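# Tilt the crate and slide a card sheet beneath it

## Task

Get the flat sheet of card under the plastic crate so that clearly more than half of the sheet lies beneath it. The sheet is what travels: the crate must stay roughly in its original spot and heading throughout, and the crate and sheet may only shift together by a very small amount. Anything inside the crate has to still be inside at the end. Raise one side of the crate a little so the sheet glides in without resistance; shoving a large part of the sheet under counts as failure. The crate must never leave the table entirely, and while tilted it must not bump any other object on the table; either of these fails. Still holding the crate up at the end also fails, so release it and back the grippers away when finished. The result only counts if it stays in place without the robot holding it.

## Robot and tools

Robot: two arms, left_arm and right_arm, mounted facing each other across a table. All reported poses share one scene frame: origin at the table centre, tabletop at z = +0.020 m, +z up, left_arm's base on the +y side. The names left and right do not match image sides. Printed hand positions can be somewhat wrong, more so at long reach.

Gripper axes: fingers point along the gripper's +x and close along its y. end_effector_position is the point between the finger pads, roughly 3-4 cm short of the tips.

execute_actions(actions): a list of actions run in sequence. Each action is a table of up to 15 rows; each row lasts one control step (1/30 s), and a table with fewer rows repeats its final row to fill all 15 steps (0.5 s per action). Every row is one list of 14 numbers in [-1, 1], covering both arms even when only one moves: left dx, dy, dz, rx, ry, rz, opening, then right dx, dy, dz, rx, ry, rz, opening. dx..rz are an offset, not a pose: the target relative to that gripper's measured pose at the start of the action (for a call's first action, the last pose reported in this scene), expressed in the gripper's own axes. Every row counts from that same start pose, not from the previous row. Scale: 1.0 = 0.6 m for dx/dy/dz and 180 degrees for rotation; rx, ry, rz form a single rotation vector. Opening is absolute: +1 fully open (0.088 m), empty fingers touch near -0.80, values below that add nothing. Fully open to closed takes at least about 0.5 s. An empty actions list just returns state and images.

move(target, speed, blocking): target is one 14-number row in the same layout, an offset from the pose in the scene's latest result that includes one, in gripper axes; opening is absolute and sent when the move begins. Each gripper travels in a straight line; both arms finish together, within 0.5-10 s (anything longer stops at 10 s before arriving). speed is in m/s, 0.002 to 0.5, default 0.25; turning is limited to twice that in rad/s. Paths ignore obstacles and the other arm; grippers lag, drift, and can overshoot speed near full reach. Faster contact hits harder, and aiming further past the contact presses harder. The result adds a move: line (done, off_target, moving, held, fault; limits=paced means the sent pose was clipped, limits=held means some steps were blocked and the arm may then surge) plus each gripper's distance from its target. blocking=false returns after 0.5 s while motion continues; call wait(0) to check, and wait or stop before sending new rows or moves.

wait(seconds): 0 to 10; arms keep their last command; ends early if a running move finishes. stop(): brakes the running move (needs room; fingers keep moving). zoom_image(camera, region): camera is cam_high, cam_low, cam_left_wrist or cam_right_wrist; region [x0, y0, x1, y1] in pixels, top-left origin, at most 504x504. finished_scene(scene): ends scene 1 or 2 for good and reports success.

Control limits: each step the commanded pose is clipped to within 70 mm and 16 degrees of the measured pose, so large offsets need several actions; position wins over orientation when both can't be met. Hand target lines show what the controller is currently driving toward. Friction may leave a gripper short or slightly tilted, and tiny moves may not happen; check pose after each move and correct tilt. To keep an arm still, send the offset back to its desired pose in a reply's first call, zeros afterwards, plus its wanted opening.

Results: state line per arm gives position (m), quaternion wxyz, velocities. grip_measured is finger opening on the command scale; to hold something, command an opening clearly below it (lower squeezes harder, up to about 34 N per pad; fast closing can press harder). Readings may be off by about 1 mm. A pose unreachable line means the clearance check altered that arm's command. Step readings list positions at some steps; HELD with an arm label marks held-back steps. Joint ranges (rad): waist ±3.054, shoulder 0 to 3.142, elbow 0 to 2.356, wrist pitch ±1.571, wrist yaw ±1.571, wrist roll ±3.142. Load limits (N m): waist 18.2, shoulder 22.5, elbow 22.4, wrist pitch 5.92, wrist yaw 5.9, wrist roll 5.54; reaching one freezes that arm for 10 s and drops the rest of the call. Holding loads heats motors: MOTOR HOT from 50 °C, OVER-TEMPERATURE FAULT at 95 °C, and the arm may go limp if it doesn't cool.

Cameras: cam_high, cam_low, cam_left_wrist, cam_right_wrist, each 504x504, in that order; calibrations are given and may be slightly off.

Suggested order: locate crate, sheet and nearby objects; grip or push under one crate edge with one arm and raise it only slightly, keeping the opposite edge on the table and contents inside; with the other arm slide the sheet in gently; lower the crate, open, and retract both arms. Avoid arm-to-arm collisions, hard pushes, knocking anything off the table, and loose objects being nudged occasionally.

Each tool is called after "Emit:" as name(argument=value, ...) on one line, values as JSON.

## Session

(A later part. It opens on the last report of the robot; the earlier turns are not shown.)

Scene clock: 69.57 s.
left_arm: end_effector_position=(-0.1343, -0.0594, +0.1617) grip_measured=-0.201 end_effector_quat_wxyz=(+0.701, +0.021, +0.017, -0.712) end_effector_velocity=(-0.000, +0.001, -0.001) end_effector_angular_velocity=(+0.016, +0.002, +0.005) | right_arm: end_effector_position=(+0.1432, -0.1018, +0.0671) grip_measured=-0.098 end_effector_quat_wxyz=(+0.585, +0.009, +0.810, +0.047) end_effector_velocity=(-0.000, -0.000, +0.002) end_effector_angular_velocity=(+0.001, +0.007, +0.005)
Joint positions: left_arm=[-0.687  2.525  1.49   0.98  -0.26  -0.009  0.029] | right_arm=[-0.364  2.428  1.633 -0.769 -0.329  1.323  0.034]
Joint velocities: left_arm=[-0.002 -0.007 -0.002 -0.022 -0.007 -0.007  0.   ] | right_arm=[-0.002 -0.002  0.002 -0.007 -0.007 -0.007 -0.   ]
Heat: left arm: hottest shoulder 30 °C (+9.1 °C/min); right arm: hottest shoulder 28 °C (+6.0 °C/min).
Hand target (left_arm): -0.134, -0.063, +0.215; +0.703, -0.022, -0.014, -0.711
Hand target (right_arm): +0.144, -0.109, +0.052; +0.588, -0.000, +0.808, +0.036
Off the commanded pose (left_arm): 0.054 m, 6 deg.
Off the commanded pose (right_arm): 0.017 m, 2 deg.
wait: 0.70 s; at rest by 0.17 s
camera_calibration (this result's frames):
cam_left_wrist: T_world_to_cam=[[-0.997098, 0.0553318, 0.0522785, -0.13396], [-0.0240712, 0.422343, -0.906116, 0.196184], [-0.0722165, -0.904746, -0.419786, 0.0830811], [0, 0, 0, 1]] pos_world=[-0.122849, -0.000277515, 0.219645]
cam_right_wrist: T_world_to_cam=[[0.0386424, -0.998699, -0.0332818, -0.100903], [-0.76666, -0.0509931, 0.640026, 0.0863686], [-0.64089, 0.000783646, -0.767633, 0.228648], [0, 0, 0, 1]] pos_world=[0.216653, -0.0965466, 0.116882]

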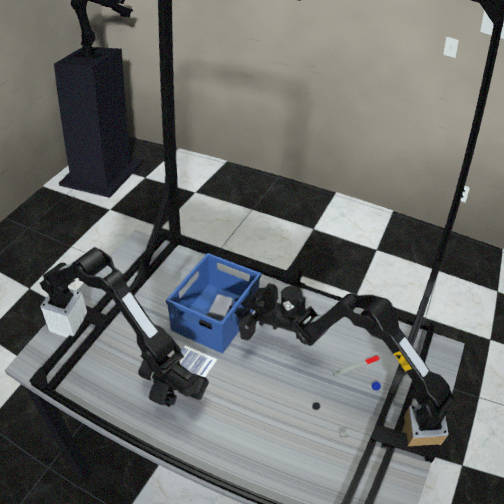

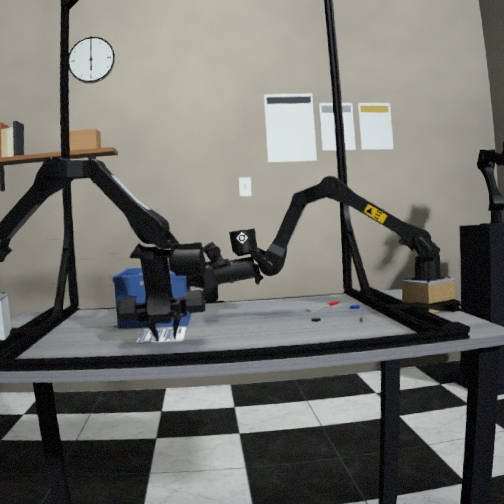

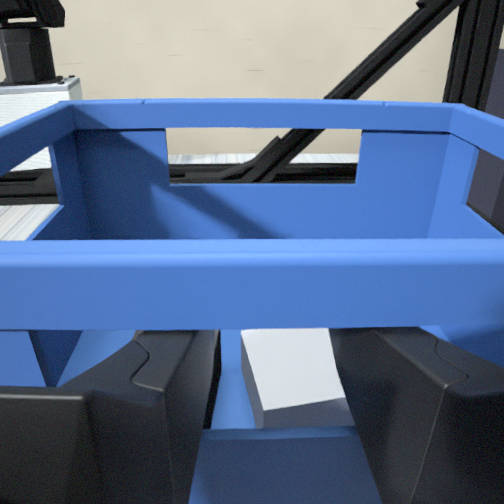

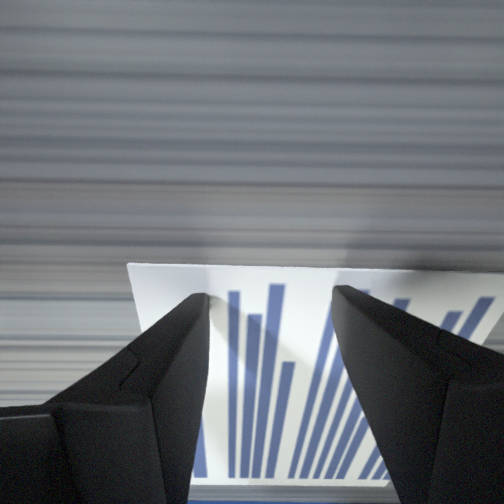

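Emit:
execute_actions(actions=[[[0.02,0,0.11,0,-0.07,0,-0.2,0.015,-0.01,0.005,0,0,-0.02,-0.1]],[[0.02,0,0.11,0,-0.07,0,-0.2,0.015,-0.01,0.005,0,0,-0.01,-0.1]]])

Emit:
zoom_image(camera="cam_low", region=[100, 200, 300, 360])

Scene clock: 74.07 s.
left_arm: end_effector_position=(-0.1364, -0.0650, +0.2047) grip_measured=-0.201 end_effector_quat_wxyz=(+0.693, -0.053, -0.070, -0.715) end_effector_velocity=(-0.003, +0.000, -0.002) end_effector_angular_velocity=(-0.002, +0.007, -0.011) | right_arm: end_effector_position=(+0.1442, -0.1032, +0.0705) grip_measured=-0.100 end_effector_quat_wxyz=(+0.587, -0.008, +0.809, +0.039) end_effector_velocity=(-0.000, -0.003, -0.001) end_effector_angular_velocity=(-0.013, +0.010, -0.010)
Joint positions: left_arm=[-0.682  2.565  1.544  1.2   -0.234  0.069  0.029] | right_arm=[-0.363  2.442  1.679 -0.836 -0.316  1.306  0.034]
Joint velocities: left_arm=[-0.002  0.007  0.002  0.007  0.007 -0.007  0.   ] | right_arm=[-0.002  0.002 -0.002 -0.007 -0.007  0.007 -0.   ]
Heat: left arm: hottest shoulder 34 °C (+13.2 °C/min); right arm: hottest shoulder 29 °C (+7.1 °C/min).
Hand target (left_arm): -0.135, -0.069, +0.257; +0.692, -0.101, -0.109, -0.706
Hand target (right_arm): +0.144, -0.107, +0.061; +0.587, -0.017, +0.809, +0.030
Off the commanded pose (left_arm): 0.053 m, 7 deg.
Off the commanded pose (right_arm): 0.011 m, 1 deg.
Step readings (end_effector_position; steps 1 to 15: 1st action; 16 to 30: 2nd action):
0: left_arm (-0.1343, -0.0593, +0.1620) | right_arm (+0.1432, -0.1012, +0.0674)
1: left_arm (-0.1345, -0.0595, +0.1649) | right_arm (+0.1433, -0.1006, +0.0685)
2: left_arm (-0.1350, -0.0595, +0.1689) | right_arm (+0.1433, -0.0997, +0.0703)
4: left_arm (-0.1351, -0.0602, +0.1748) | right_arm (+0.1440, -0.1003, +0.0707)
8: left_arm (-0.1351, -0.0635, +0.1870) | right_arm (+0.1441, -0.1015, +0.0705)
15: left_arm (-0.1344, -0.0661, +0.1904) | right_arm (+0.1441, -0.1018, +0.0705)
16: left_arm (-0.1346, -0.0663, +0.1930) | right_arm (+0.1441, -0.1020, +0.0705)
17: left_arm (-0.1349, -0.0659, +0.1960) | right_arm (+0.1442, -0.1022, +0.0706)
19: left_arm (-0.1351, -0.0652, +0.1982) | right_arm (+0.1442, -0.1027, +0.0706)
23: left_arm (-0.1360, -0.0651, +0.2034) | right_arm (+0.1442, -0.1030, +0.0705)
30: end_effector_position above
camera_calibration (this result's frames):
cam_left_wrist: T_world_to_cam=[[-0.996604, 0.0798762, 0.0200107, -0.129715], [-0.00294114, 0.208327, -0.978055, 0.241211], [-0.0822921, -0.974792, -0.207385, 0.0464574], [0, 0, 0, 1]] pos_world=[-0.124742, 0.00539662, 0.248148]
cam_right_wrist: T_world_to_cam=[[0.055935, -0.998434, -0.000668912, -0.106961], [-0.769859, -0.0435562, 0.636726, 0.0863788], [-0.635759, -0.0351003, -0.771089, 0.227753], [0, 0, 0, 1]] pos_world=[0.217278, -0.0950374, 0.120547]

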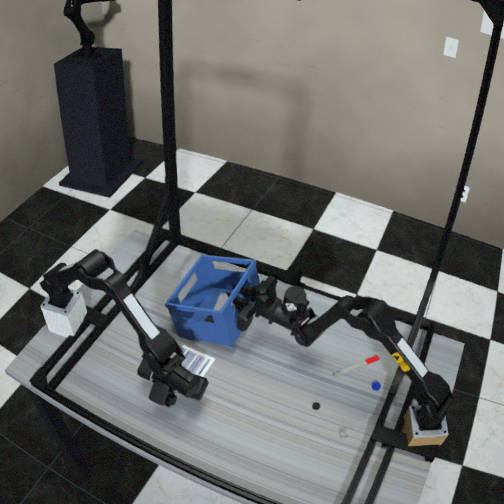

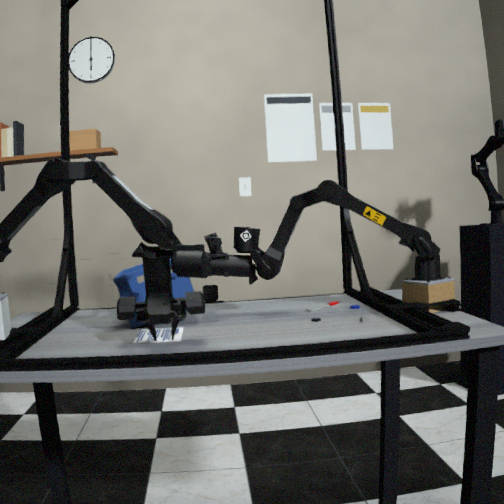

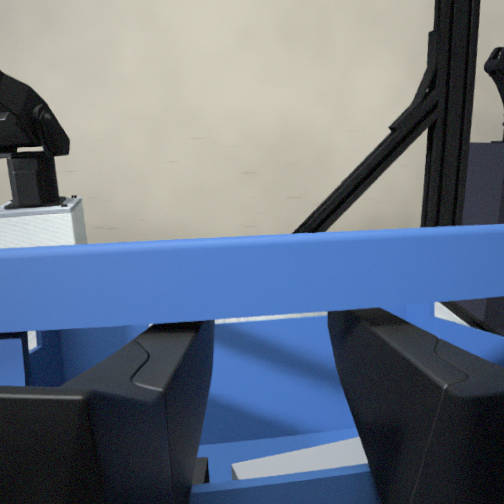

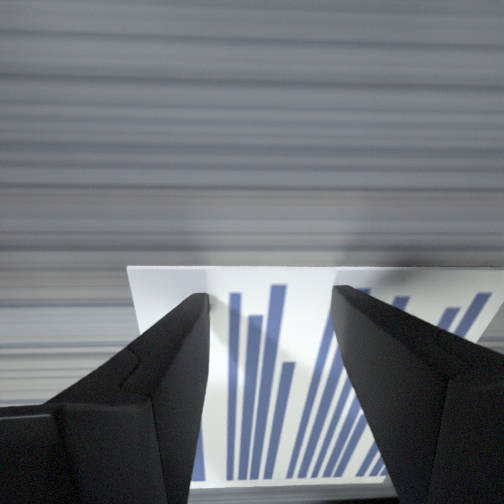

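Region (100, 200, 300, 360) of cam_low's 504x504 image, scaled by 2.520, with more detail than that image has; it fills the top 403 rows of this view, and the rest is white.

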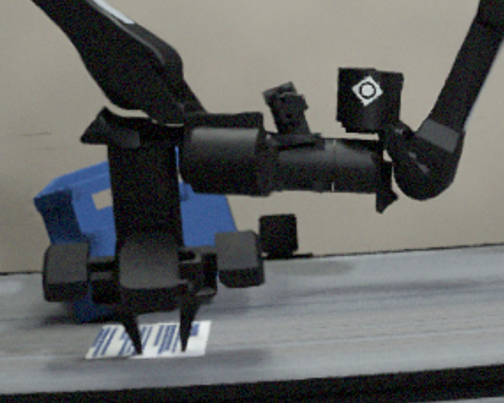

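Emit:
execute_actions(actions=[[[0.022,0,0.08,0,-0.035,0,-0.2,0.01,0,0.003,0,0,0,-0.1],[0.022,0,0.078,0,-0.03,0,-0.2,0.01,0,0.003,0,0,0,-0.1],[0.022,0,0.075,0,-0.025,0,-0.2,0.01,0,0.003,0,0,0,-0.1],[0.022,0,0.072,0,-0.02,0,-0.2,0.01,0,0.003,0,0,0,-0.1],[0.022,0,0.069,0,-0.016,0,-0.2,0.01,0,0.003,0,0,0,-0.1],[0.022,0,0.066,0,-0.012,0,-0.2,0.01,0,0.003,0,0,0,-0.1],[0.022,0,0.063,0,-0.008,0,-0.2,0.01,0,0.003,0,0,0,-0.1],[0.022,0,0.06,0,-0.005,0,-0.2,0.01,0,0.003,0,0,0,-0.1]]])

Emit:
zoom_image(camera="cam_low", region=[100, 200, 300, 360])

Scene clock: 79.47 s.
left_arm: end_effector_position=(-0.1345, -0.0685, +0.1870) grip_measured=-0.200 end_effector_quat_wxyz=(+0.696, -0.012, -0.047, -0.717) end_effector_velocity=(-0.000, -0.000, -0.007) end_effector_angular_velocity=(+0.036, +0.013, +0.003) | right_arm: end_effector_position=(+0.1444, -0.1013, +0.0703) grip_measured=-0.099 end_effector_quat_wxyz=(+0.587, -0.006, +0.808, +0.042) end_effector_velocity=(-0.002, +0.001, -0.001) end_effector_angular_velocity=(+0.002, +0.007, -0.005)
Joint positions: left_arm=[-0.677  2.561  1.545  1.101 -0.233  0.071  0.029] | right_arm=[-0.363  2.443  1.679 -0.827 -0.317  1.306  0.034]
Joint velocities: left_arm=[-0.002 -0.002 -0.002 -0.037 -0.007 -0.022 -0.   ] | right_arm=[ 0.002  0.002 -0.002  0.007 -0.007  0.007  0.   ]
Heat: left arm: hottest shoulder 37 °C (+16.1 °C/min); right arm: hottest shoulder 29 °C (+6.1 °C/min).
Hand target (left_arm): -0.137, -0.070, +0.242; +0.693, -0.058, -0.076, -0.715
Hand target (right_arm): +0.144, -0.103, +0.064; +0.587, -0.008, +0.809, +0.039
Off the commanded pose (left_arm): 0.056 m, 6 deg.
Off the commanded pose (right_arm): 0.006 m, 1 deg.
Step readings (end_effector_position):
0: left_arm (-0.1362, -0.0652, +0.2046) | right_arm (+0.1442, -0.1034, +0.0703)
1: left_arm (-0.1362, -0.0652, +0.2046) | right_arm (+0.1442, -0.1034, +0.0703)
2: left_arm (-0.1362, -0.0652, +0.2045) | right_arm (+0.1442, -0.1033, +0.0703)
4: left_arm (-0.1361, -0.0657, +0.2017) | right_arm (+0.1443, -0.1027, +0.0703)
8: left_arm (-0.1339, -0.0677, +0.1945) | right_arm (+0.1444, -0.1015, +0.0703)
15: end_effector_position above
camera_calibration (this result's frames):
cam_left_wrist: T_world_to_cam=[[-0.997187, 0.0749444, 0.000694178, -0.123962], [0.0215134, 0.295099, -0.955225, 0.229586], [-0.0717936, -0.952523, -0.295881, 0.0590492], [0, 0, 0, 1]] pos_world=[-0.124313, -0.00221464, 0.236864]
cam_right_wrist: T_world_to_cam=[[0.0562712, -0.99837, -0.00957079, -0.104466], [-0.770211, -0.0495071, 0.635865, 0.0862801], [-0.635302, -0.0284094, -0.771741, 0.228435], [0, 0, 0, 1]] pos_world=[0.217458, -0.0935346, 0.12043]

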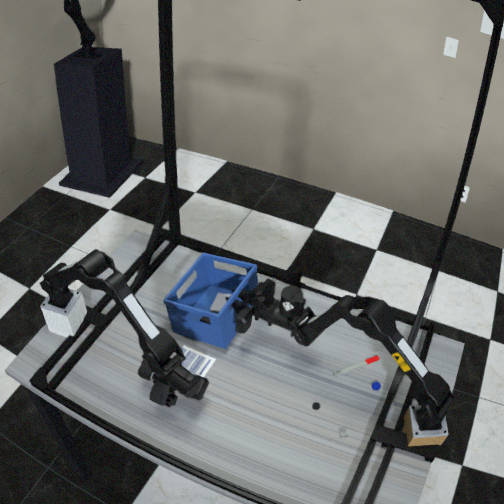

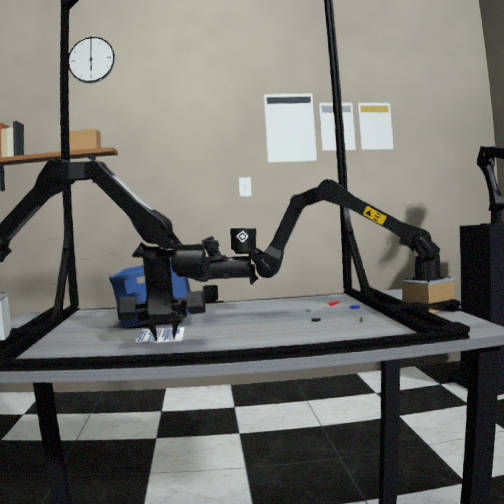

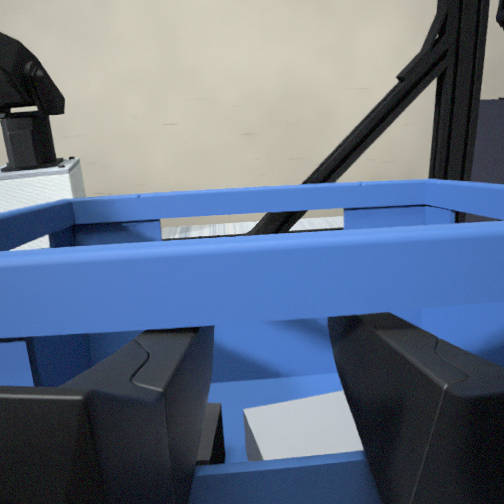

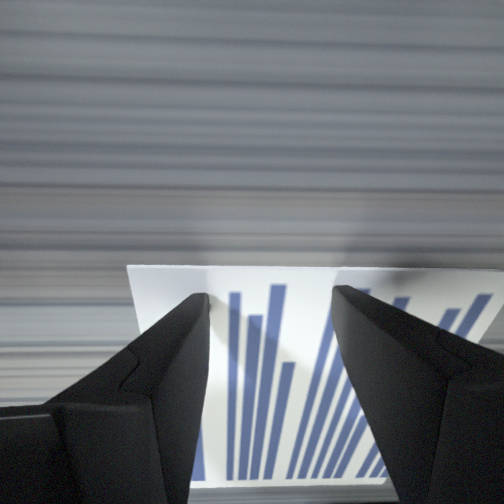

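Region (100, 200, 300, 360) of cam_low's 504x504 image, scaled by 2.520, with more detail than that image has; it fills the top 403 rows of this view, and the rest is white.

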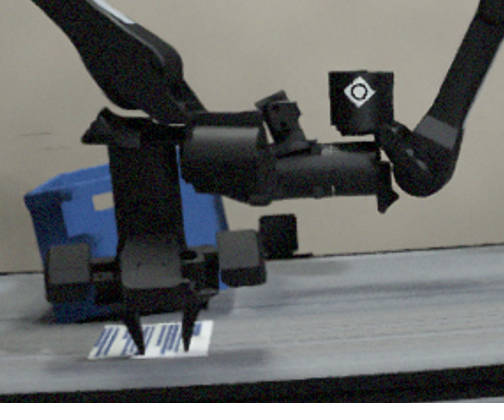

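Emit:
execute_actions(actions=[[[0.01,0,0.092,-0.008,-0.037,0,-0.2,0.03,-0.012,0.008,0,0,-0.01,-0.1],[0.01,0,0.092,-0.008,-0.037,0,-0.2,0.03,-0.012,0.008,0,0,-0.01,-0.1],[0.01,0,0.092,-0.008,-0.037,0,-0.2,0.03,-0.012,0.008,0,0,-0.01,-0.1],[0.01,0,0.092,-0.008,-0.037,0,-0.2,0.035,-0.012,-0.01,0,0,-0.01,-0.1],[0.01,0,0.092,-0.008,-0.037,0,-0.2,0.04,-0.012,-0.025,0,0,-0.01,-0.1],[0.01,0,0.092,-0.008,-0.037,0,-0.2,0.045,-0.012,-0.038,0,0,-0.01,-0.1]],[[0.01,0,0.092,-0.008,-0.037,0,-0.2,0.043,-0.012,-0.038,0,0,-0.01,-0.1]]])

Scene clock: 85.33 s.
left_arm: end_effector_position=(-0.1354, -0.0678, +0.1897) grip_measured=-0.201 end_effector_quat_wxyz=(+0.693, -0.017, -0.050, -0.719) end_effector_velocity=(-0.003, -0.000, +0.001) end_effector_angular_velocity=(+0.002, +0.006, -0.010) | right_arm: end_effector_position=(+0.0987, -0.0926, +0.0672) grip_measured=-0.100 end_effector_quat_wxyz=(+0.592, +0.001, +0.804, +0.059) end_effector_velocity=(-0.000, -0.005, +0.001) end_effector_angular_velocity=(-0.023, +0.010, -0.009)
Joint positions: left_arm=[-0.677  2.559  1.542  1.113 -0.226  0.07   0.029] | right_arm=[-0.254  2.425  1.63  -0.729 -0.309  1.411  0.034]
Joint velocities: left_arm=[-0.002 -0.002  0.002 -0.007  0.007 -0.007 -0.   ] | right_arm=[-0.002 -0.002 -0.002 -0.022 -0.007  0.007  0.   ]
Heat: left arm: hottest shoulder 41 °C (+19.2 °C/min); right arm: hottest shoulder 30 °C (+7.1 °C/min).
Hand target (left_arm): -0.137, -0.068, +0.243; +0.690, -0.065, -0.080, -0.716
Hand target (right_arm): +0.093, -0.105, +0.050; +0.591, -0.016, +0.805, +0.041
Off the commanded pose (left_arm): 0.055 m, 7 deg.
Off the commanded pose (right_arm): 0.023 m, 3 deg.
Step readings (end_effector_position; steps 1 to 15: 1st action; 16 to 30: 2nd action):
0: left_arm (-0.1345, -0.0686, +0.1871) | right_arm (+0.1444, -0.1010, +0.0703)
1: left_arm (-0.1345, -0.0686, +0.1871) | right_arm (+0.1445, -0.1008, +0.0705)
2: left_arm (-0.1345, -0.0685, +0.1875) | right_arm (+0.1445, -0.1006, +0.0703)
4: left_arm (-0.1345, -0.0685, +0.1884) | right_arm (+0.1444, -0.0998, +0.0700)
8: left_arm (-0.1350, -0.0683, +0.1888) | right_arm (+0.1344, -0.0988, +0.0675)
15: left_arm (-0.1350, -0.0683, +0.1892) | right_arm (+0.1217, -0.0975, +0.0672)
16: left_arm (-0.1351, -0.0682, +0.1892) | right_arm (+0.1211, -0.0973, +0.0670)
17: left_arm (-0.1351, -0.0681, +0.1894) | right_arm (+0.1188, -0.0966, +0.0670)
19: left_arm (-0.1352, -0.0680, +0.1895) | right_arm (+0.1115, -0.0948, +0.0672)
23: left_arm (-0.1353, -0.0679, +0.1897) | right_arm (+0.0998, -0.0929, +0.0673)
30: end_effector_position above
camera_calibration (this result's frames):
cam_left_wrist: T_world_to_cam=[[-0.996644, 0.0818138, 0.00260178, -0.124685], [0.0208312, 0.284245, -0.958525, 0.231749], [-0.0791601, -0.955255, -0.284996, 0.0572146], [0, 0, 0, 1]] pos_world=[-0.124565, -0.00101809, 0.238768]
cam_right_wrist: T_world_to_cam=[[0.0646211, -0.99697, -0.0432966, -0.0916595], [-0.776978, -0.0774931, 0.62474, 0.0522982], [-0.626203, -0.00673092, -0.779631, 0.198875], [0, 0, 0, 1]] pos_world=[0.171094, -0.0859904, 0.118408]

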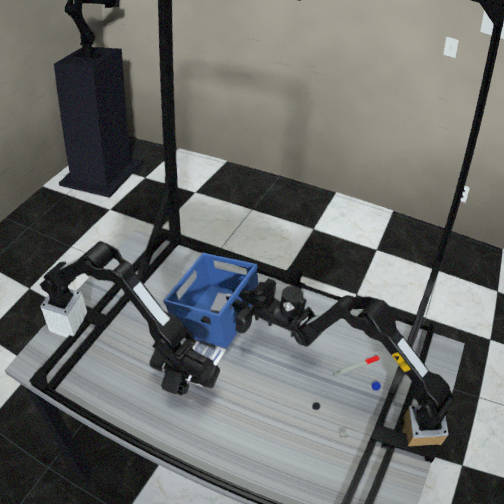

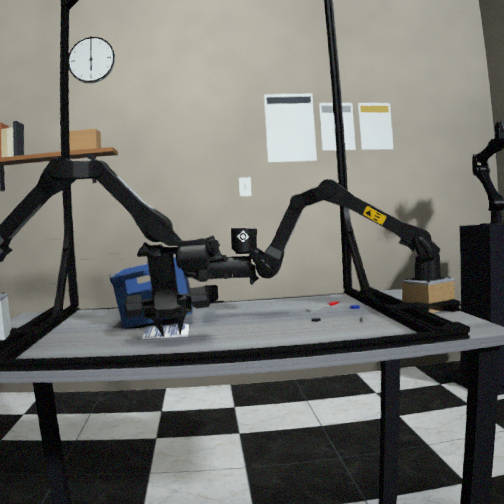

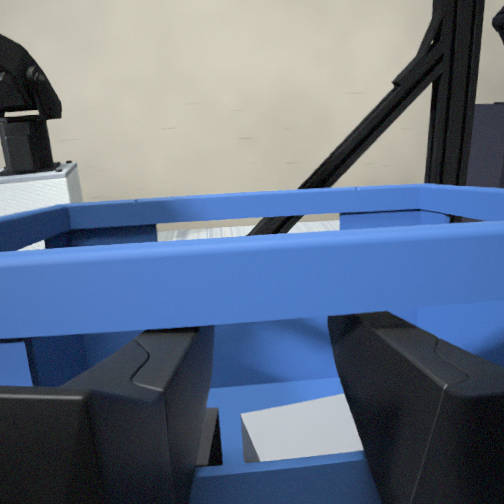

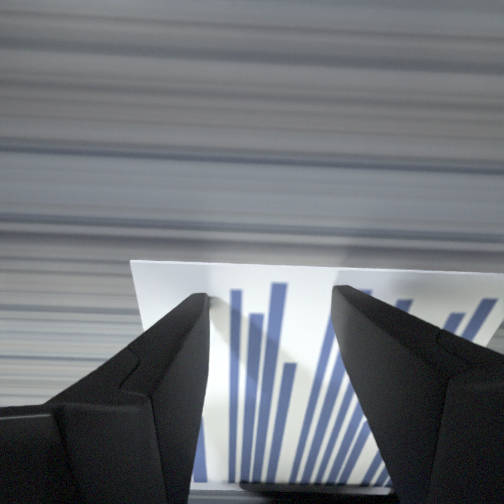

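Works; counter the +y drift and add tilt.

Emit:
execute_actions(actions=[[[0.01,0,0.09,-0.008,-0.036,0,-0.2,0.043,-0.03,-0.038,0.01,0.015,-0.025,-0.1]],[[0.01,0,0.09,-0.008,-0.036,0,-0.2,0.045,-0.03,-0.037,0.01,0.015,-0.025,-0.1]],[[0.01,0,0.09,-0.008,-0.036,0,-0.2,0.046,-0.025,-0.036,0,0.015,-0.02,-0.1]]])

Emit:
zoom_image(camera="cam_high", region=[130, 230, 310, 410])

Scene clock: 91.27 s.
left_arm: end_effector_position=(-0.1363, -0.0655, +0.1887) grip_measured=-0.201 end_effector_quat_wxyz=(+0.690, -0.020, -0.050, -0.722) end_effector_velocity=(-0.002, +0.001, -0.003) end_effector_angular_velocity=(+0.022, +0.015, -0.012) | right_arm: end_effector_position=(+0.0181, -0.1075, +0.0684) grip_measured=-0.100 end_effector_quat_wxyz=(+0.539, -0.028, +0.841, +0.040) end_effector_velocity=(+0.000, -0.000, +0.002) end_effector_angular_velocity=(+0.000, +0.007, +0.004)
Joint positions: left_arm=[-0.678  2.558  1.53   1.129 -0.218  0.067  0.029] | right_arm=[-0.109  2.425  1.608 -0.729 -0.429  1.537  0.034]
Joint velocities: left_arm=[-0.002 -0.007 -0.007 -0.022  0.007 -0.022 -0.   ] | right_arm=[-0.002 -0.002  0.002 -0.007 -0.007 -0.007 -0.   ]
Heat: left arm: hottest shoulder 46 °C (+24.3 °C/min); right arm: hottest shoulder 30 °C (+6.1 °C/min).
Hand target (left_arm): -0.138, -0.066, +0.243; +0.687, -0.068, -0.080, -0.719
Hand target (right_arm): +0.018, -0.118, +0.051; +0.540, -0.039, +0.841, +0.019
Off the commanded pose (left_arm): 0.055 m, 7 deg.
Off the commanded pose (right_arm): 0.021 m, 3 deg.
Step readings (end_effector_position; steps 1 to 15: 1st action; 16 to 30: 2nd action; 31 to 45: 3rd action):
0: left_arm (-0.1358, -0.0676, +0.1900) | right_arm (+0.0980, -0.0922, +0.0675)
1: left_arm (-0.1358, -0.0676, +0.1901) | right_arm (+0.0973, -0.0922, +0.0676)
2: left_arm (-0.1358, -0.0675, +0.1901) | right_arm (+0.0949, -0.0924, +0.0678)
4: left_arm (-0.1358, -0.0674, +0.1901) | right_arm (+0.0876, -0.0935, +0.0682)
8: left_arm (-0.1358, -0.0672, +0.1899) | right_arm (+0.0764, -0.0955, +0.0683)
15: left_arm (-0.1359, -0.0671, +0.1899) | right_arm (+0.0746, -0.0958, +0.0683)
16: left_arm (-0.1359, -0.0671, +0.1898) | right_arm (+0.0736, -0.0960, +0.0684)
17: left_arm (-0.1360, -0.0669, +0.1898) | right_arm (+0.0703, -0.0968, +0.0686)
19: left_arm (-0.1361, -0.0667, +0.1897) | right_arm (+0.0615, -0.0993, +0.0686)
23: left_arm (-0.1361, -0.0665, +0.1895) | right_arm (+0.0490, -0.1017, +0.0685)
30: left_arm (-0.1361, -0.0664, +0.1894) | right_arm (+0.0474, -0.1020, +0.0686)
31: left_arm (-0.1362, -0.0663, +0.1893) | right_arm (+0.0463, -0.1022, +0.0686)
32: left_arm (-0.1362, -0.0661, +0.1893) | right_arm (+0.0427, -0.1030, +0.0686)
34: left_arm (-0.1363, -0.0659, +0.1891) | right_arm (+0.0334, -0.1051, +0.0686)
38: left_arm (-0.1363, -0.0657, +0.1889) | right_arm (+0.0197, -0.1072, +0.0687)
45: end_effector_position above
camera_calibration (this result's frames):
cam_left_wrist: T_world_to_cam=[[-0.995812, 0.0912381, 0.00591833, -0.125725], [0.0199587, 0.280095, -0.959765, 0.230053], [-0.0892248, -0.955627, -0.280742, 0.0568331], [0, 0, 0, 1]] pos_world=[-0.124719, 0.00134565, 0.237496]
cam_right_wrist: T_world_to_cam=[[0.0936469, -0.995501, 0.0143935, -0.105638], [-0.690686, -0.0545469, 0.721095, -0.0179802], [-0.717066, -0.0774697, -0.692687, 0.137321], [0, 0, 0, 1]] pos_world=[0.0959419, -0.0955052, 0.109606]

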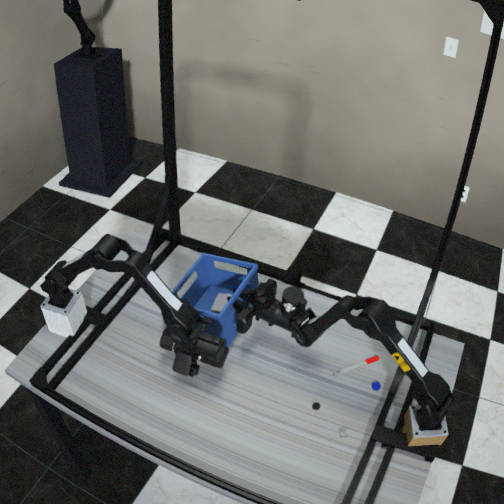

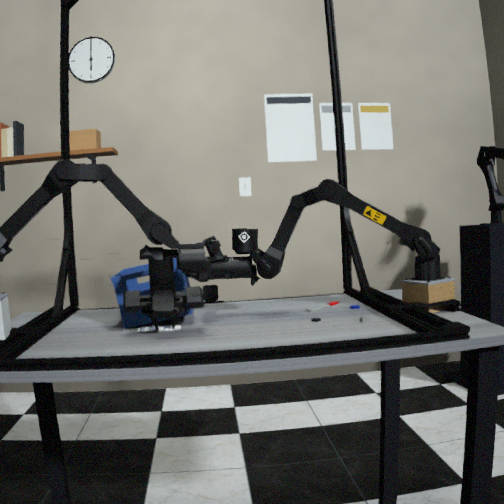

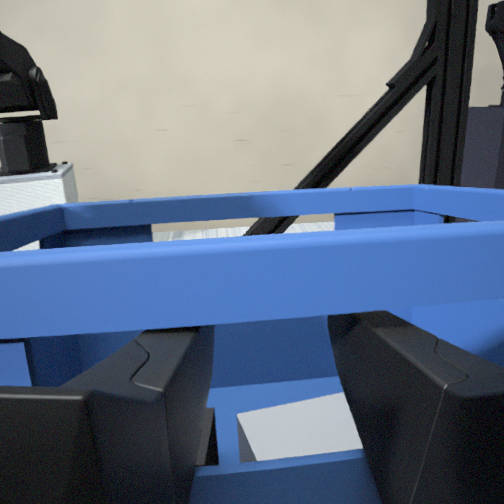

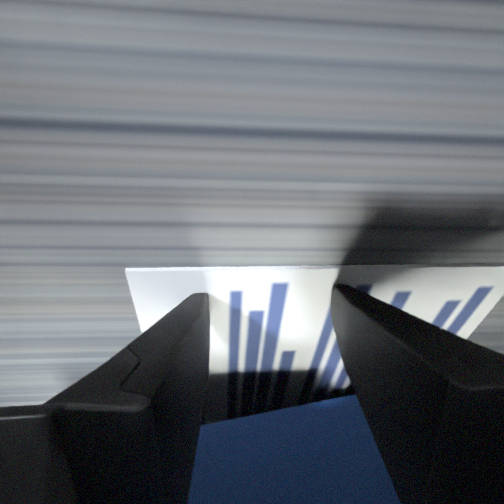

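Region (130, 230, 310, 410) of cam_high's 504x504 image, scaled by 2.800, with more detail than that image has.

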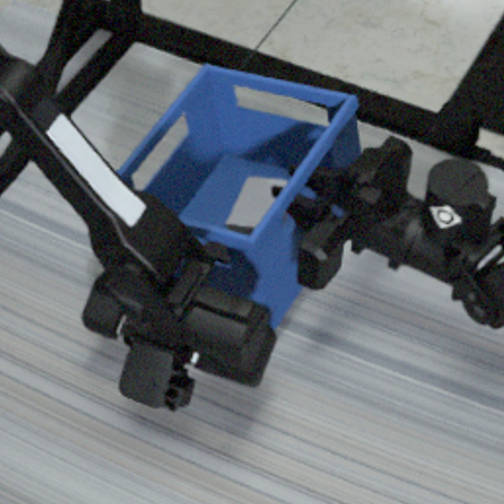

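Emit:
execute_actions(actions=[[[0.01,0,0.09,-0.008,-0.036,0,-0.2,0.037,-0.018,-0.012,0,0.02,-0.015,-0.1]],[[0.01,0,0.09,-0.008,-0.036,0,-0.2,-0.07,0,0,0,0,0,-0.1]],[[0.01,0,0.09,-0.008,-0.036,0,-0.2,-0.08,0,0.04,0,0,0,-0.1]],[[0.01,0,0.09,-0.008,-0.036,0,-0.2,-0.08,-0.05,0.05,0,0,0,-0.1]],[[-0.005,0,0.075,0,-0.02,0,-0.2,-0.05,-0.09,0.03,0,0,0,-0.1]],[[-0.005,0,0.075,0,-0.02,0,-0.2,-0.05,-0.09,0.03,0,0,0,-0.1]]])

Scene clock: 98.43 s.
left_arm: end_effector_position=(-0.1363, -0.0434, +0.1658) grip_measured=-0.201 end_effector_quat_wxyz=(+0.683, +0.017, -0.023, -0.730) end_effector_velocity=(-0.003, +0.003, +0.011) end_effector_angular_velocity=(-0.015, +0.027, -0.000) | right_arm: end_effector_position=(+0.1911, -0.2308, +0.1826) grip_measured=-0.100 end_effector_quat_wxyz=(+0.512, -0.029, +0.859, +0.019) end_effector_velocity=(-0.006, -0.012, -0.001) end_effector_angular_velocity=(-0.037, +0.032, +0.015)
Joint positions: left_arm=[-0.685  2.507  1.396  1.117 -0.206  0.058  0.029] | right_arm=[-0.632  2.015  1.386 -1.209 -0.424  0.98   0.034]
Joint velocities: left_arm=[-0.007 -0.027 -0.017  0.007 -0.007 -0.022 -0.   ] | right_arm=[-0.002 -0.002 -0.022 -0.037 -0.007 -0.022 -0.   ]
Heat: left arm: hottest shoulder 50 °C (+27.3 °C/min); right arm: hottest shoulder 31 °C (+6.1 °C/min). Fold the left arm in close to its base before you think long.
Hand target (left_arm): -0.138, -0.046, +0.217; +0.683, -0.025, -0.055, -0.728
Hand target (right_arm): +0.191, -0.234, +0.184; +0.512, -0.031, +0.858, +0.020
Off the commanded pose (left_arm): 0.052 m, 6 deg.
Off the commanded pose (right_arm): 0.004 m, 0 deg.
MOTOR HOT: a motor of the left arm reached 50 °C. Now the hottest motor of the left arm, joint 2 (shoulder), reports 50 °C. The temperature limit of the motors' drives, at which the controller stops that arm, is 95 °C. To cool a motor, set the load down, stop pushing, or move to a pose that needs little force.
Step readings (end_effector_position; steps 1 to 15: 1st action; 16 to 30: 2nd action; 31 to 45: 3rd action; 46 to 60: 4th action; 61 to 75: 5th action; 76 to 90: 6th action):
0: left_arm (-0.1368, -0.0654, +0.1892) | right_arm (+0.0180, -0.1076, +0.0682)
1: left_arm (-0.1368, -0.0653, +0.1891) | right_arm (+0.0167, -0.1076, +0.0684)
2: left_arm (-0.1368, -0.0653, +0.1892) | right_arm (+0.0144, -0.1077, +0.0683)
4: left_arm (-0.1368, -0.0650, +0.1889) | right_arm (+0.0104, -0.1086, +0.0680)
8: left_arm (-0.1368, -0.0647, +0.1885) | right_arm (+0.0059, -0.1095, +0.0677)
15: left_arm (-0.1368, -0.0646, +0.1884) | right_arm (+0.0049, -0.1097, +0.0676)
16: left_arm (-0.1368, -0.0645, +0.1883) | right_arm (+0.0053, -0.1107, +0.0698)
17: left_arm (-0.1368, -0.0644, +0.1884) | right_arm (+0.0077, -0.1145, +0.0724)
19: left_arm (-0.1368, -0.0641, +0.1881) | right_arm (+0.0141, -0.1179, +0.0785)
23: left_arm (-0.1368, -0.0638, +0.1877) | right_arm (+0.0239, -0.1124, +0.0932)
30: left_arm (-0.1369, -0.0637, +0.1878) | right_arm (+0.0248, -0.1112, +0.0998)
31: left_arm (-0.1369, -0.0636, +0.1877) | right_arm (+0.0259, -0.1127, +0.1015)
32: left_arm (-0.1370, -0.0634, +0.1876) | right_arm (+0.0307, -0.1154, +0.1042)
34: left_arm (-0.1369, -0.0631, +0.1873) | right_arm (+0.0455, -0.1149, +0.1106)
38: left_arm (-0.1370, -0.0628, +0.1869) | right_arm (+0.0690, -0.1090, +0.1230)
45: left_arm (-0.1370, -0.0626, +0.1868) | right_arm (+0.0693, -0.1100, +0.1264)
46: left_arm (-0.1370, -0.0625, +0.1867) | right_arm (+0.0704, -0.1117, +0.1286)
47: left_arm (-0.1370, -0.0623, +0.1867) | right_arm (+0.0754, -0.1178, +0.1314)
49: left_arm (-0.1370, -0.0620, +0.1863) | right_arm (+0.0929, -0.1266, +0.1380)
53: left_arm (-0.1370, -0.0617, +0.1859) | right_arm (+0.1214, -0.1301, +0.1498)
60: left_arm (-0.1371, -0.0615, +0.1856) | right_arm (+0.1221, -0.1334, +0.1520)
61: left_arm (-0.1369, -0.0606, +0.1841) | right_arm (+0.1225, -0.1361, +0.1528)
62: left_arm (-0.1368, -0.0591, +0.1826) | right_arm (+0.1251, -0.1461, +0.1540)
64: left_arm (-0.1368, -0.0564, +0.1793) | right_arm (+0.1360, -0.1661, +0.1579)
68: left_arm (-0.1367, -0.0535, +0.1756) | right_arm (+0.1560, -0.1781, +0.1651)
75: left_arm (-0.1367, -0.0517, +0.1734) | right_arm (+0.1570, -0.1823, +0.1671)
76: left_arm (-0.1367, -0.0508, +0.1722) | right_arm (+0.1578, -0.1857, +0.1679)
77: left_arm (-0.1366, -0.0495, +0.1709) | right_arm (+0.1609, -0.1958, +0.1693)
79: left_arm (-0.1364, -0.0471, +0.1685) | right_arm (+0.1729, -0.2152, +0.1739)
83: left_arm (-0.1366, -0.0444, +0.1651) | right_arm (+0.1913, -0.2266, +0.1812)
90: end_effector_position above
camera_calibration (this result's frames):
cam_left_wrist: T_world_to_cam=[[-0.993961, 0.109724, -0.00139586, -0.125372], [0.0416399, 0.365374, -0.929929, 0.203544], [-0.101526, -0.924371, -0.367736, 0.0856963], [0, 0, 0, 1]] pos_world=[-0.12439, 0.0186019, 0.22062]
cam_right_wrist: T_world_to_cam=[[0.0766491, -0.995834, 0.0493904, -0.249406], [-0.643298, -0.0115465, 0.765529, 0.0052022], [-0.76177, -0.0904498, -0.641503, 0.327157], [0, 0, 0, 1]] pos_world=[0.271682, -0.218715, 0.218208]

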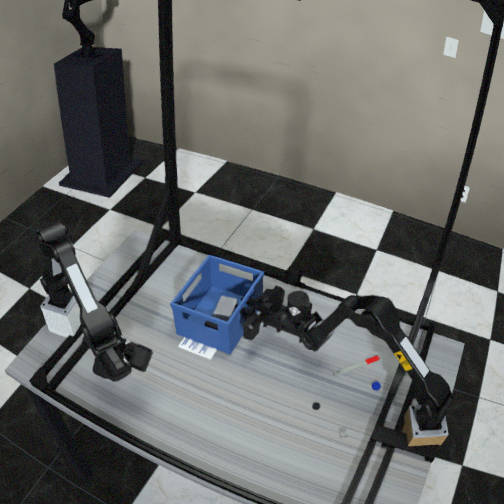

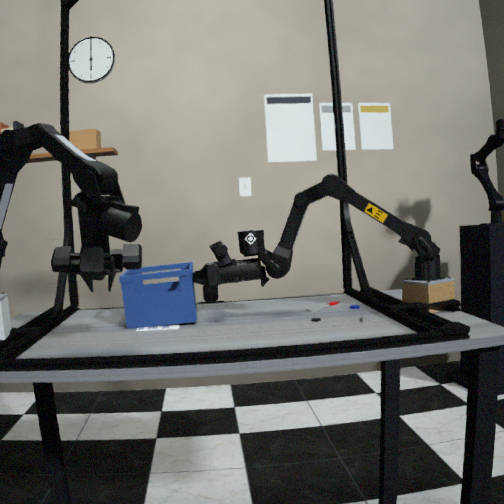

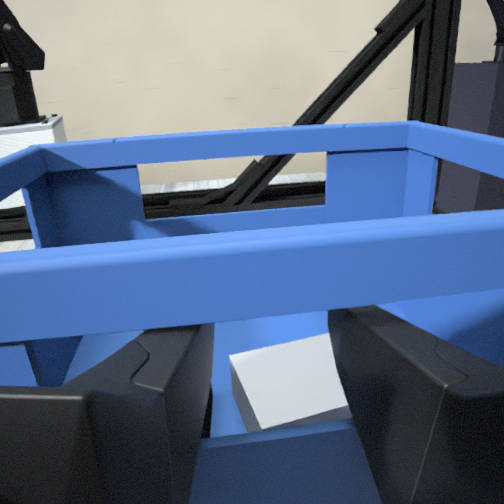

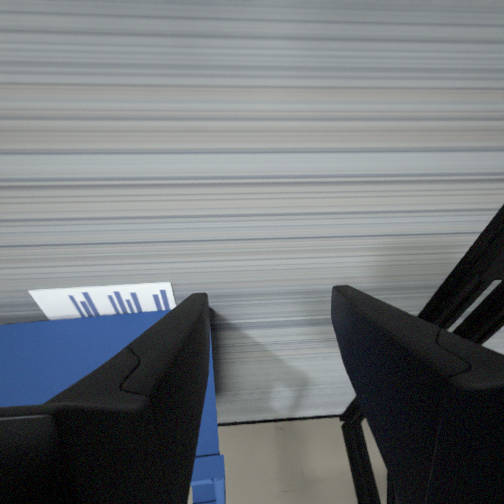

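Emit:
execute_actions(actions=[[[0.005,0,0.05,0,-0.012,0,-0.2,0,0,0,0,0,0,-0.1]],[[0,0,-0.02,0,0,0,-0.2,0,0,0,0,0,0,-0.1]]])

Scene clock: 101.00 s.
left_arm: end_effector_position=(-0.1358, -0.0409, +0.1503) grip_measured=-0.200 end_effector_quat_wxyz=(+0.682, +0.033, -0.013, -0.730) end_effector_velocity=(-0.008, +0.002, -0.001) end_effector_angular_velocity=(+0.008, +0.006, -0.029) | right_arm: end_effector_position=(+0.1910, -0.2313, +0.1829) grip_measured=-0.100 end_effector_quat_wxyz=(+0.511, -0.030, +0.859, +0.019) end_effector_velocity=(-0.000, -0.000, +0.002) end_effector_angular_velocity=(+0.004, +0.008, +0.002)
Joint positions: left_arm=[-0.685  2.523  1.387  1.104 -0.207  0.058  0.029] | right_arm=[-0.633  2.013  1.385 -1.21  -0.423  0.977  0.034]
Joint velocities: left_arm=[-0.007 -0.002 -0.002 -0.007  0.022 -0.007  0.   ] | right_arm=[-0.002 -0.002  0.002 -0.007 -0.007 -0.007  0.   ]
Heat: left arm: hottest shoulder 51 °C (+28.0 °C/min); right arm: hottest shoulder 31 °C (+6.0 °C/min). Fold the left arm in close to its base before you think long.
Hand target (left_arm): -0.135, -0.041, +0.145; +0.682, +0.035, -0.012, -0.730
Hand target (right_arm): +0.191, -0.231, +0.183; +0.511, -0.030, +0.859, +0.019
Off the commanded pose (left_arm): 0.005 m, 0 deg.
Off the commanded pose (right_arm): 0.000 m, 0 deg.
MOTOR HOT: still on. Now the hottest motor of the left arm, joint 2 (shoulder), reports 51 °C; a drive's own limit is 95 °C.
Step readings (end_effector_position; steps 1 to 15: 1st action; 16 to 30: 2nd action):
0: left_arm (-0.1365, -0.0430, +0.1660) | right_arm (+0.1910, -0.2313, +0.1829)
1: left_arm (-0.1364, -0.0428, +0.1648) | right_arm (+0.1910, -0.2313, +0.1829)
2: left_arm (-0.1364, -0.0426, +0.1629) | right_arm (+0.1910, -0.2313, +0.1829)
4: left_arm (-0.1364, -0.0425, +0.1610) | right_arm (+0.1910, -0.2313, +0.1829)
8: left_arm (-0.1362, -0.0421, +0.1575) | right_arm (+0.1910, -0.2313, +0.1829)
15: left_arm (-0.1362, -0.0419, +0.1569) | right_arm (+0.1910, -0.2313, +0.1829)
16: left_arm (-0.1361, -0.0417, +0.1553) | right_arm (+0.1910, -0.2313, +0.1829)
17: left_arm (-0.1361, -0.0415, +0.1542) | right_arm (+0.1910, -0.2313, +0.1829)
19: left_arm (-0.1360, -0.0413, +0.1524) | right_arm (+0.1910, -0.2313, +0.1829)
23: left_arm (-0.1359, -0.0411, +0.1510) | right_arm (+0.1910, -0.2313, +0.1829)
30: end_effector_position above
camera_calibration (this result's frames):
cam_left_wrist: T_world_to_cam=[[-0.993915, 0.109887, -0.00756219, -0.124228], [0.0510713, 0.398926, -0.91556, 0.188712], [-0.0975915, -0.910375, -0.402111, 0.0885368], [0, 0, 0, 1]] pos_world=[-0.12447, 0.0189707, 0.207439]
cam_right_wrist: T_world_to_cam=[[0.0783779, -0.995712, 0.0491447, -0.250159], [-0.643213, -0.0128445, 0.76558, 0.00462255], [-0.761665, -0.091615, -0.641461, 0.326956], [0, 0, 0, 1]] pos_world=[0.271611, -0.219073, 0.218485]

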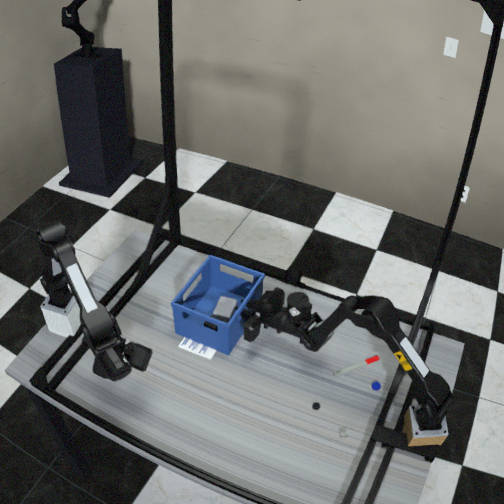

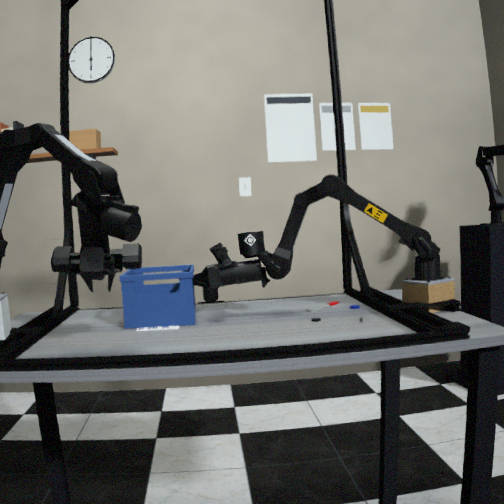

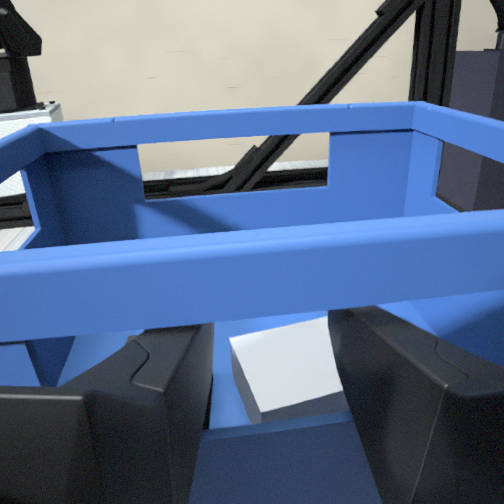

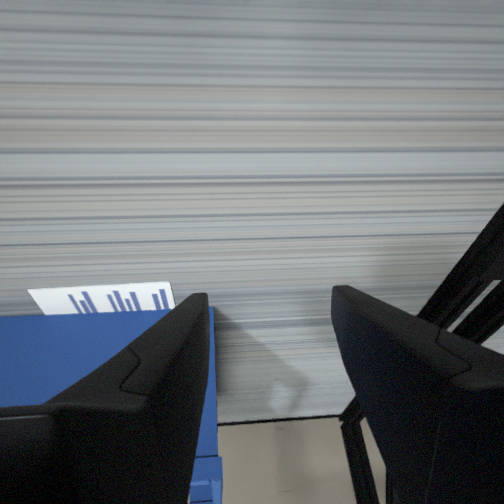

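Emit:
move(target=[-0.25,0,0.02,0,0.05,0,-0.2,0,0,0,0,0,0,-0.1], speed=0.15)

Emit:
finished_scene(scene=1)

Scene clock: 105.60 s.
left_arm: end_effector_position=(-0.1263, +0.1055, +0.1635) grip_measured=-0.200 end_effector_quat_wxyz=(+0.680, +0.095, +0.040, -0.726) end_effector_velocity=(-0.001, +0.004, -0.002) end_effector_angular_velocity=(+0.012, +0.016, +0.004) | right_arm: end_effector_position=(+0.1911, -0.2312, +0.1831) grip_measured=-0.100 end_effector_quat_wxyz=(+0.512, -0.030, +0.858, +0.020) end_effector_velocity=(+0.000, +0.001, +0.000) end_effector_angular_velocity=(+0.013, +0.003, +0.002)
Joint positions: left_arm=[-0.783  2.065  0.705  1.157 -0.308  0.01   0.029] | right_arm=[-0.633  2.013  1.386 -1.21  -0.423  0.977  0.034]
Joint velocities: left_arm=[-0.007 -0.007 -0.012 -0.007 -0.007 -0.022 -0.   ] | right_arm=[-0.002 -0.002 -0.002  0.007 -0.007 -0.007 -0.   ]
Heat: left arm: hottest shoulder 49 °C (+25.2 °C/min); right arm: hottest shoulder 32 °C (+6.0 °C/min). Fold the left arm in close to its base before you think long.
Hand target (left_arm): -0.126, +0.108, +0.168; +0.681, +0.090, +0.041, -0.726
Hand target (right_arm): +0.191, -0.231, +0.183; +0.512, -0.030, +0.859, +0.020
Off the commanded pose (left_arm): 0.004 m, 1 deg.
Off the commanded pose (right_arm): 0.000 m, 0 deg.
MOTOR HOT: still on. Now the hottest motor of the left arm, joint 2 (shoulder), reports 49 °C; a drive's own limit is 95 °C.
move: done
camera_calibration (this result's frames):
cam_left_wrist: T_world_to_cam=[[-0.994753, 0.101972, -0.00826848, -0.129889], [0.062495, 0.541678, -0.83826, 0.115684], [-0.0810002, -0.834378, -0.545208, 0.245547], [0, 0, 0, 1]] pos_world=[-0.116548, 0.155461, 0.229773]
cam_right_wrist: T_world_to_cam=[[0.0783612, -0.995745, 0.0484919, -0.24994], [-0.643474, -0.0133669, 0.765351, 0.00449527], [-0.761447, -0.0911772, -0.641783, 0.327246], [0, 0, 0, 1]] pos_world=[0.271658, -0.218979, 0.2187]

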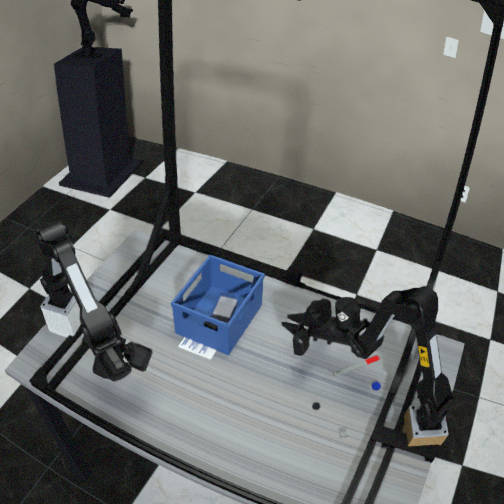

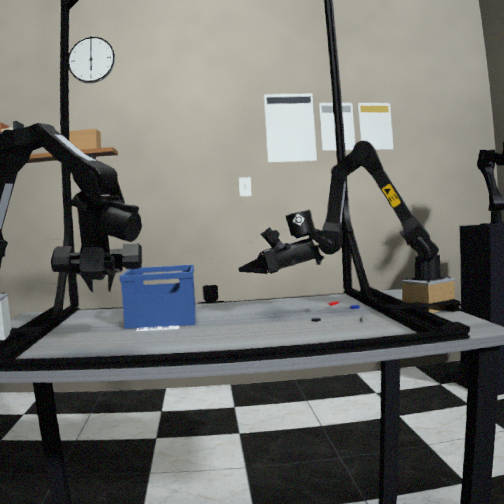

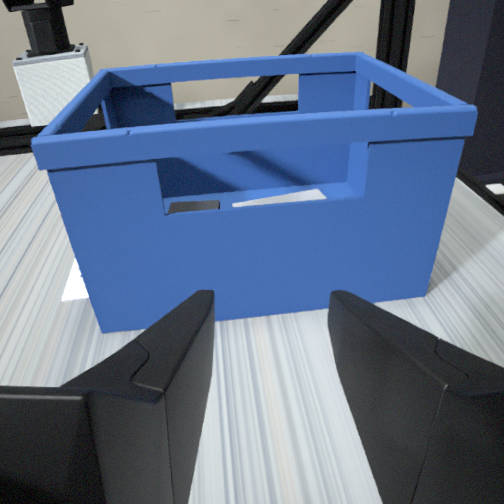

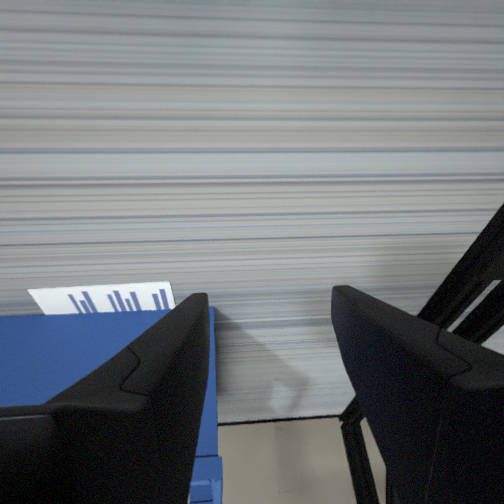

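The scene is finished: the task was done.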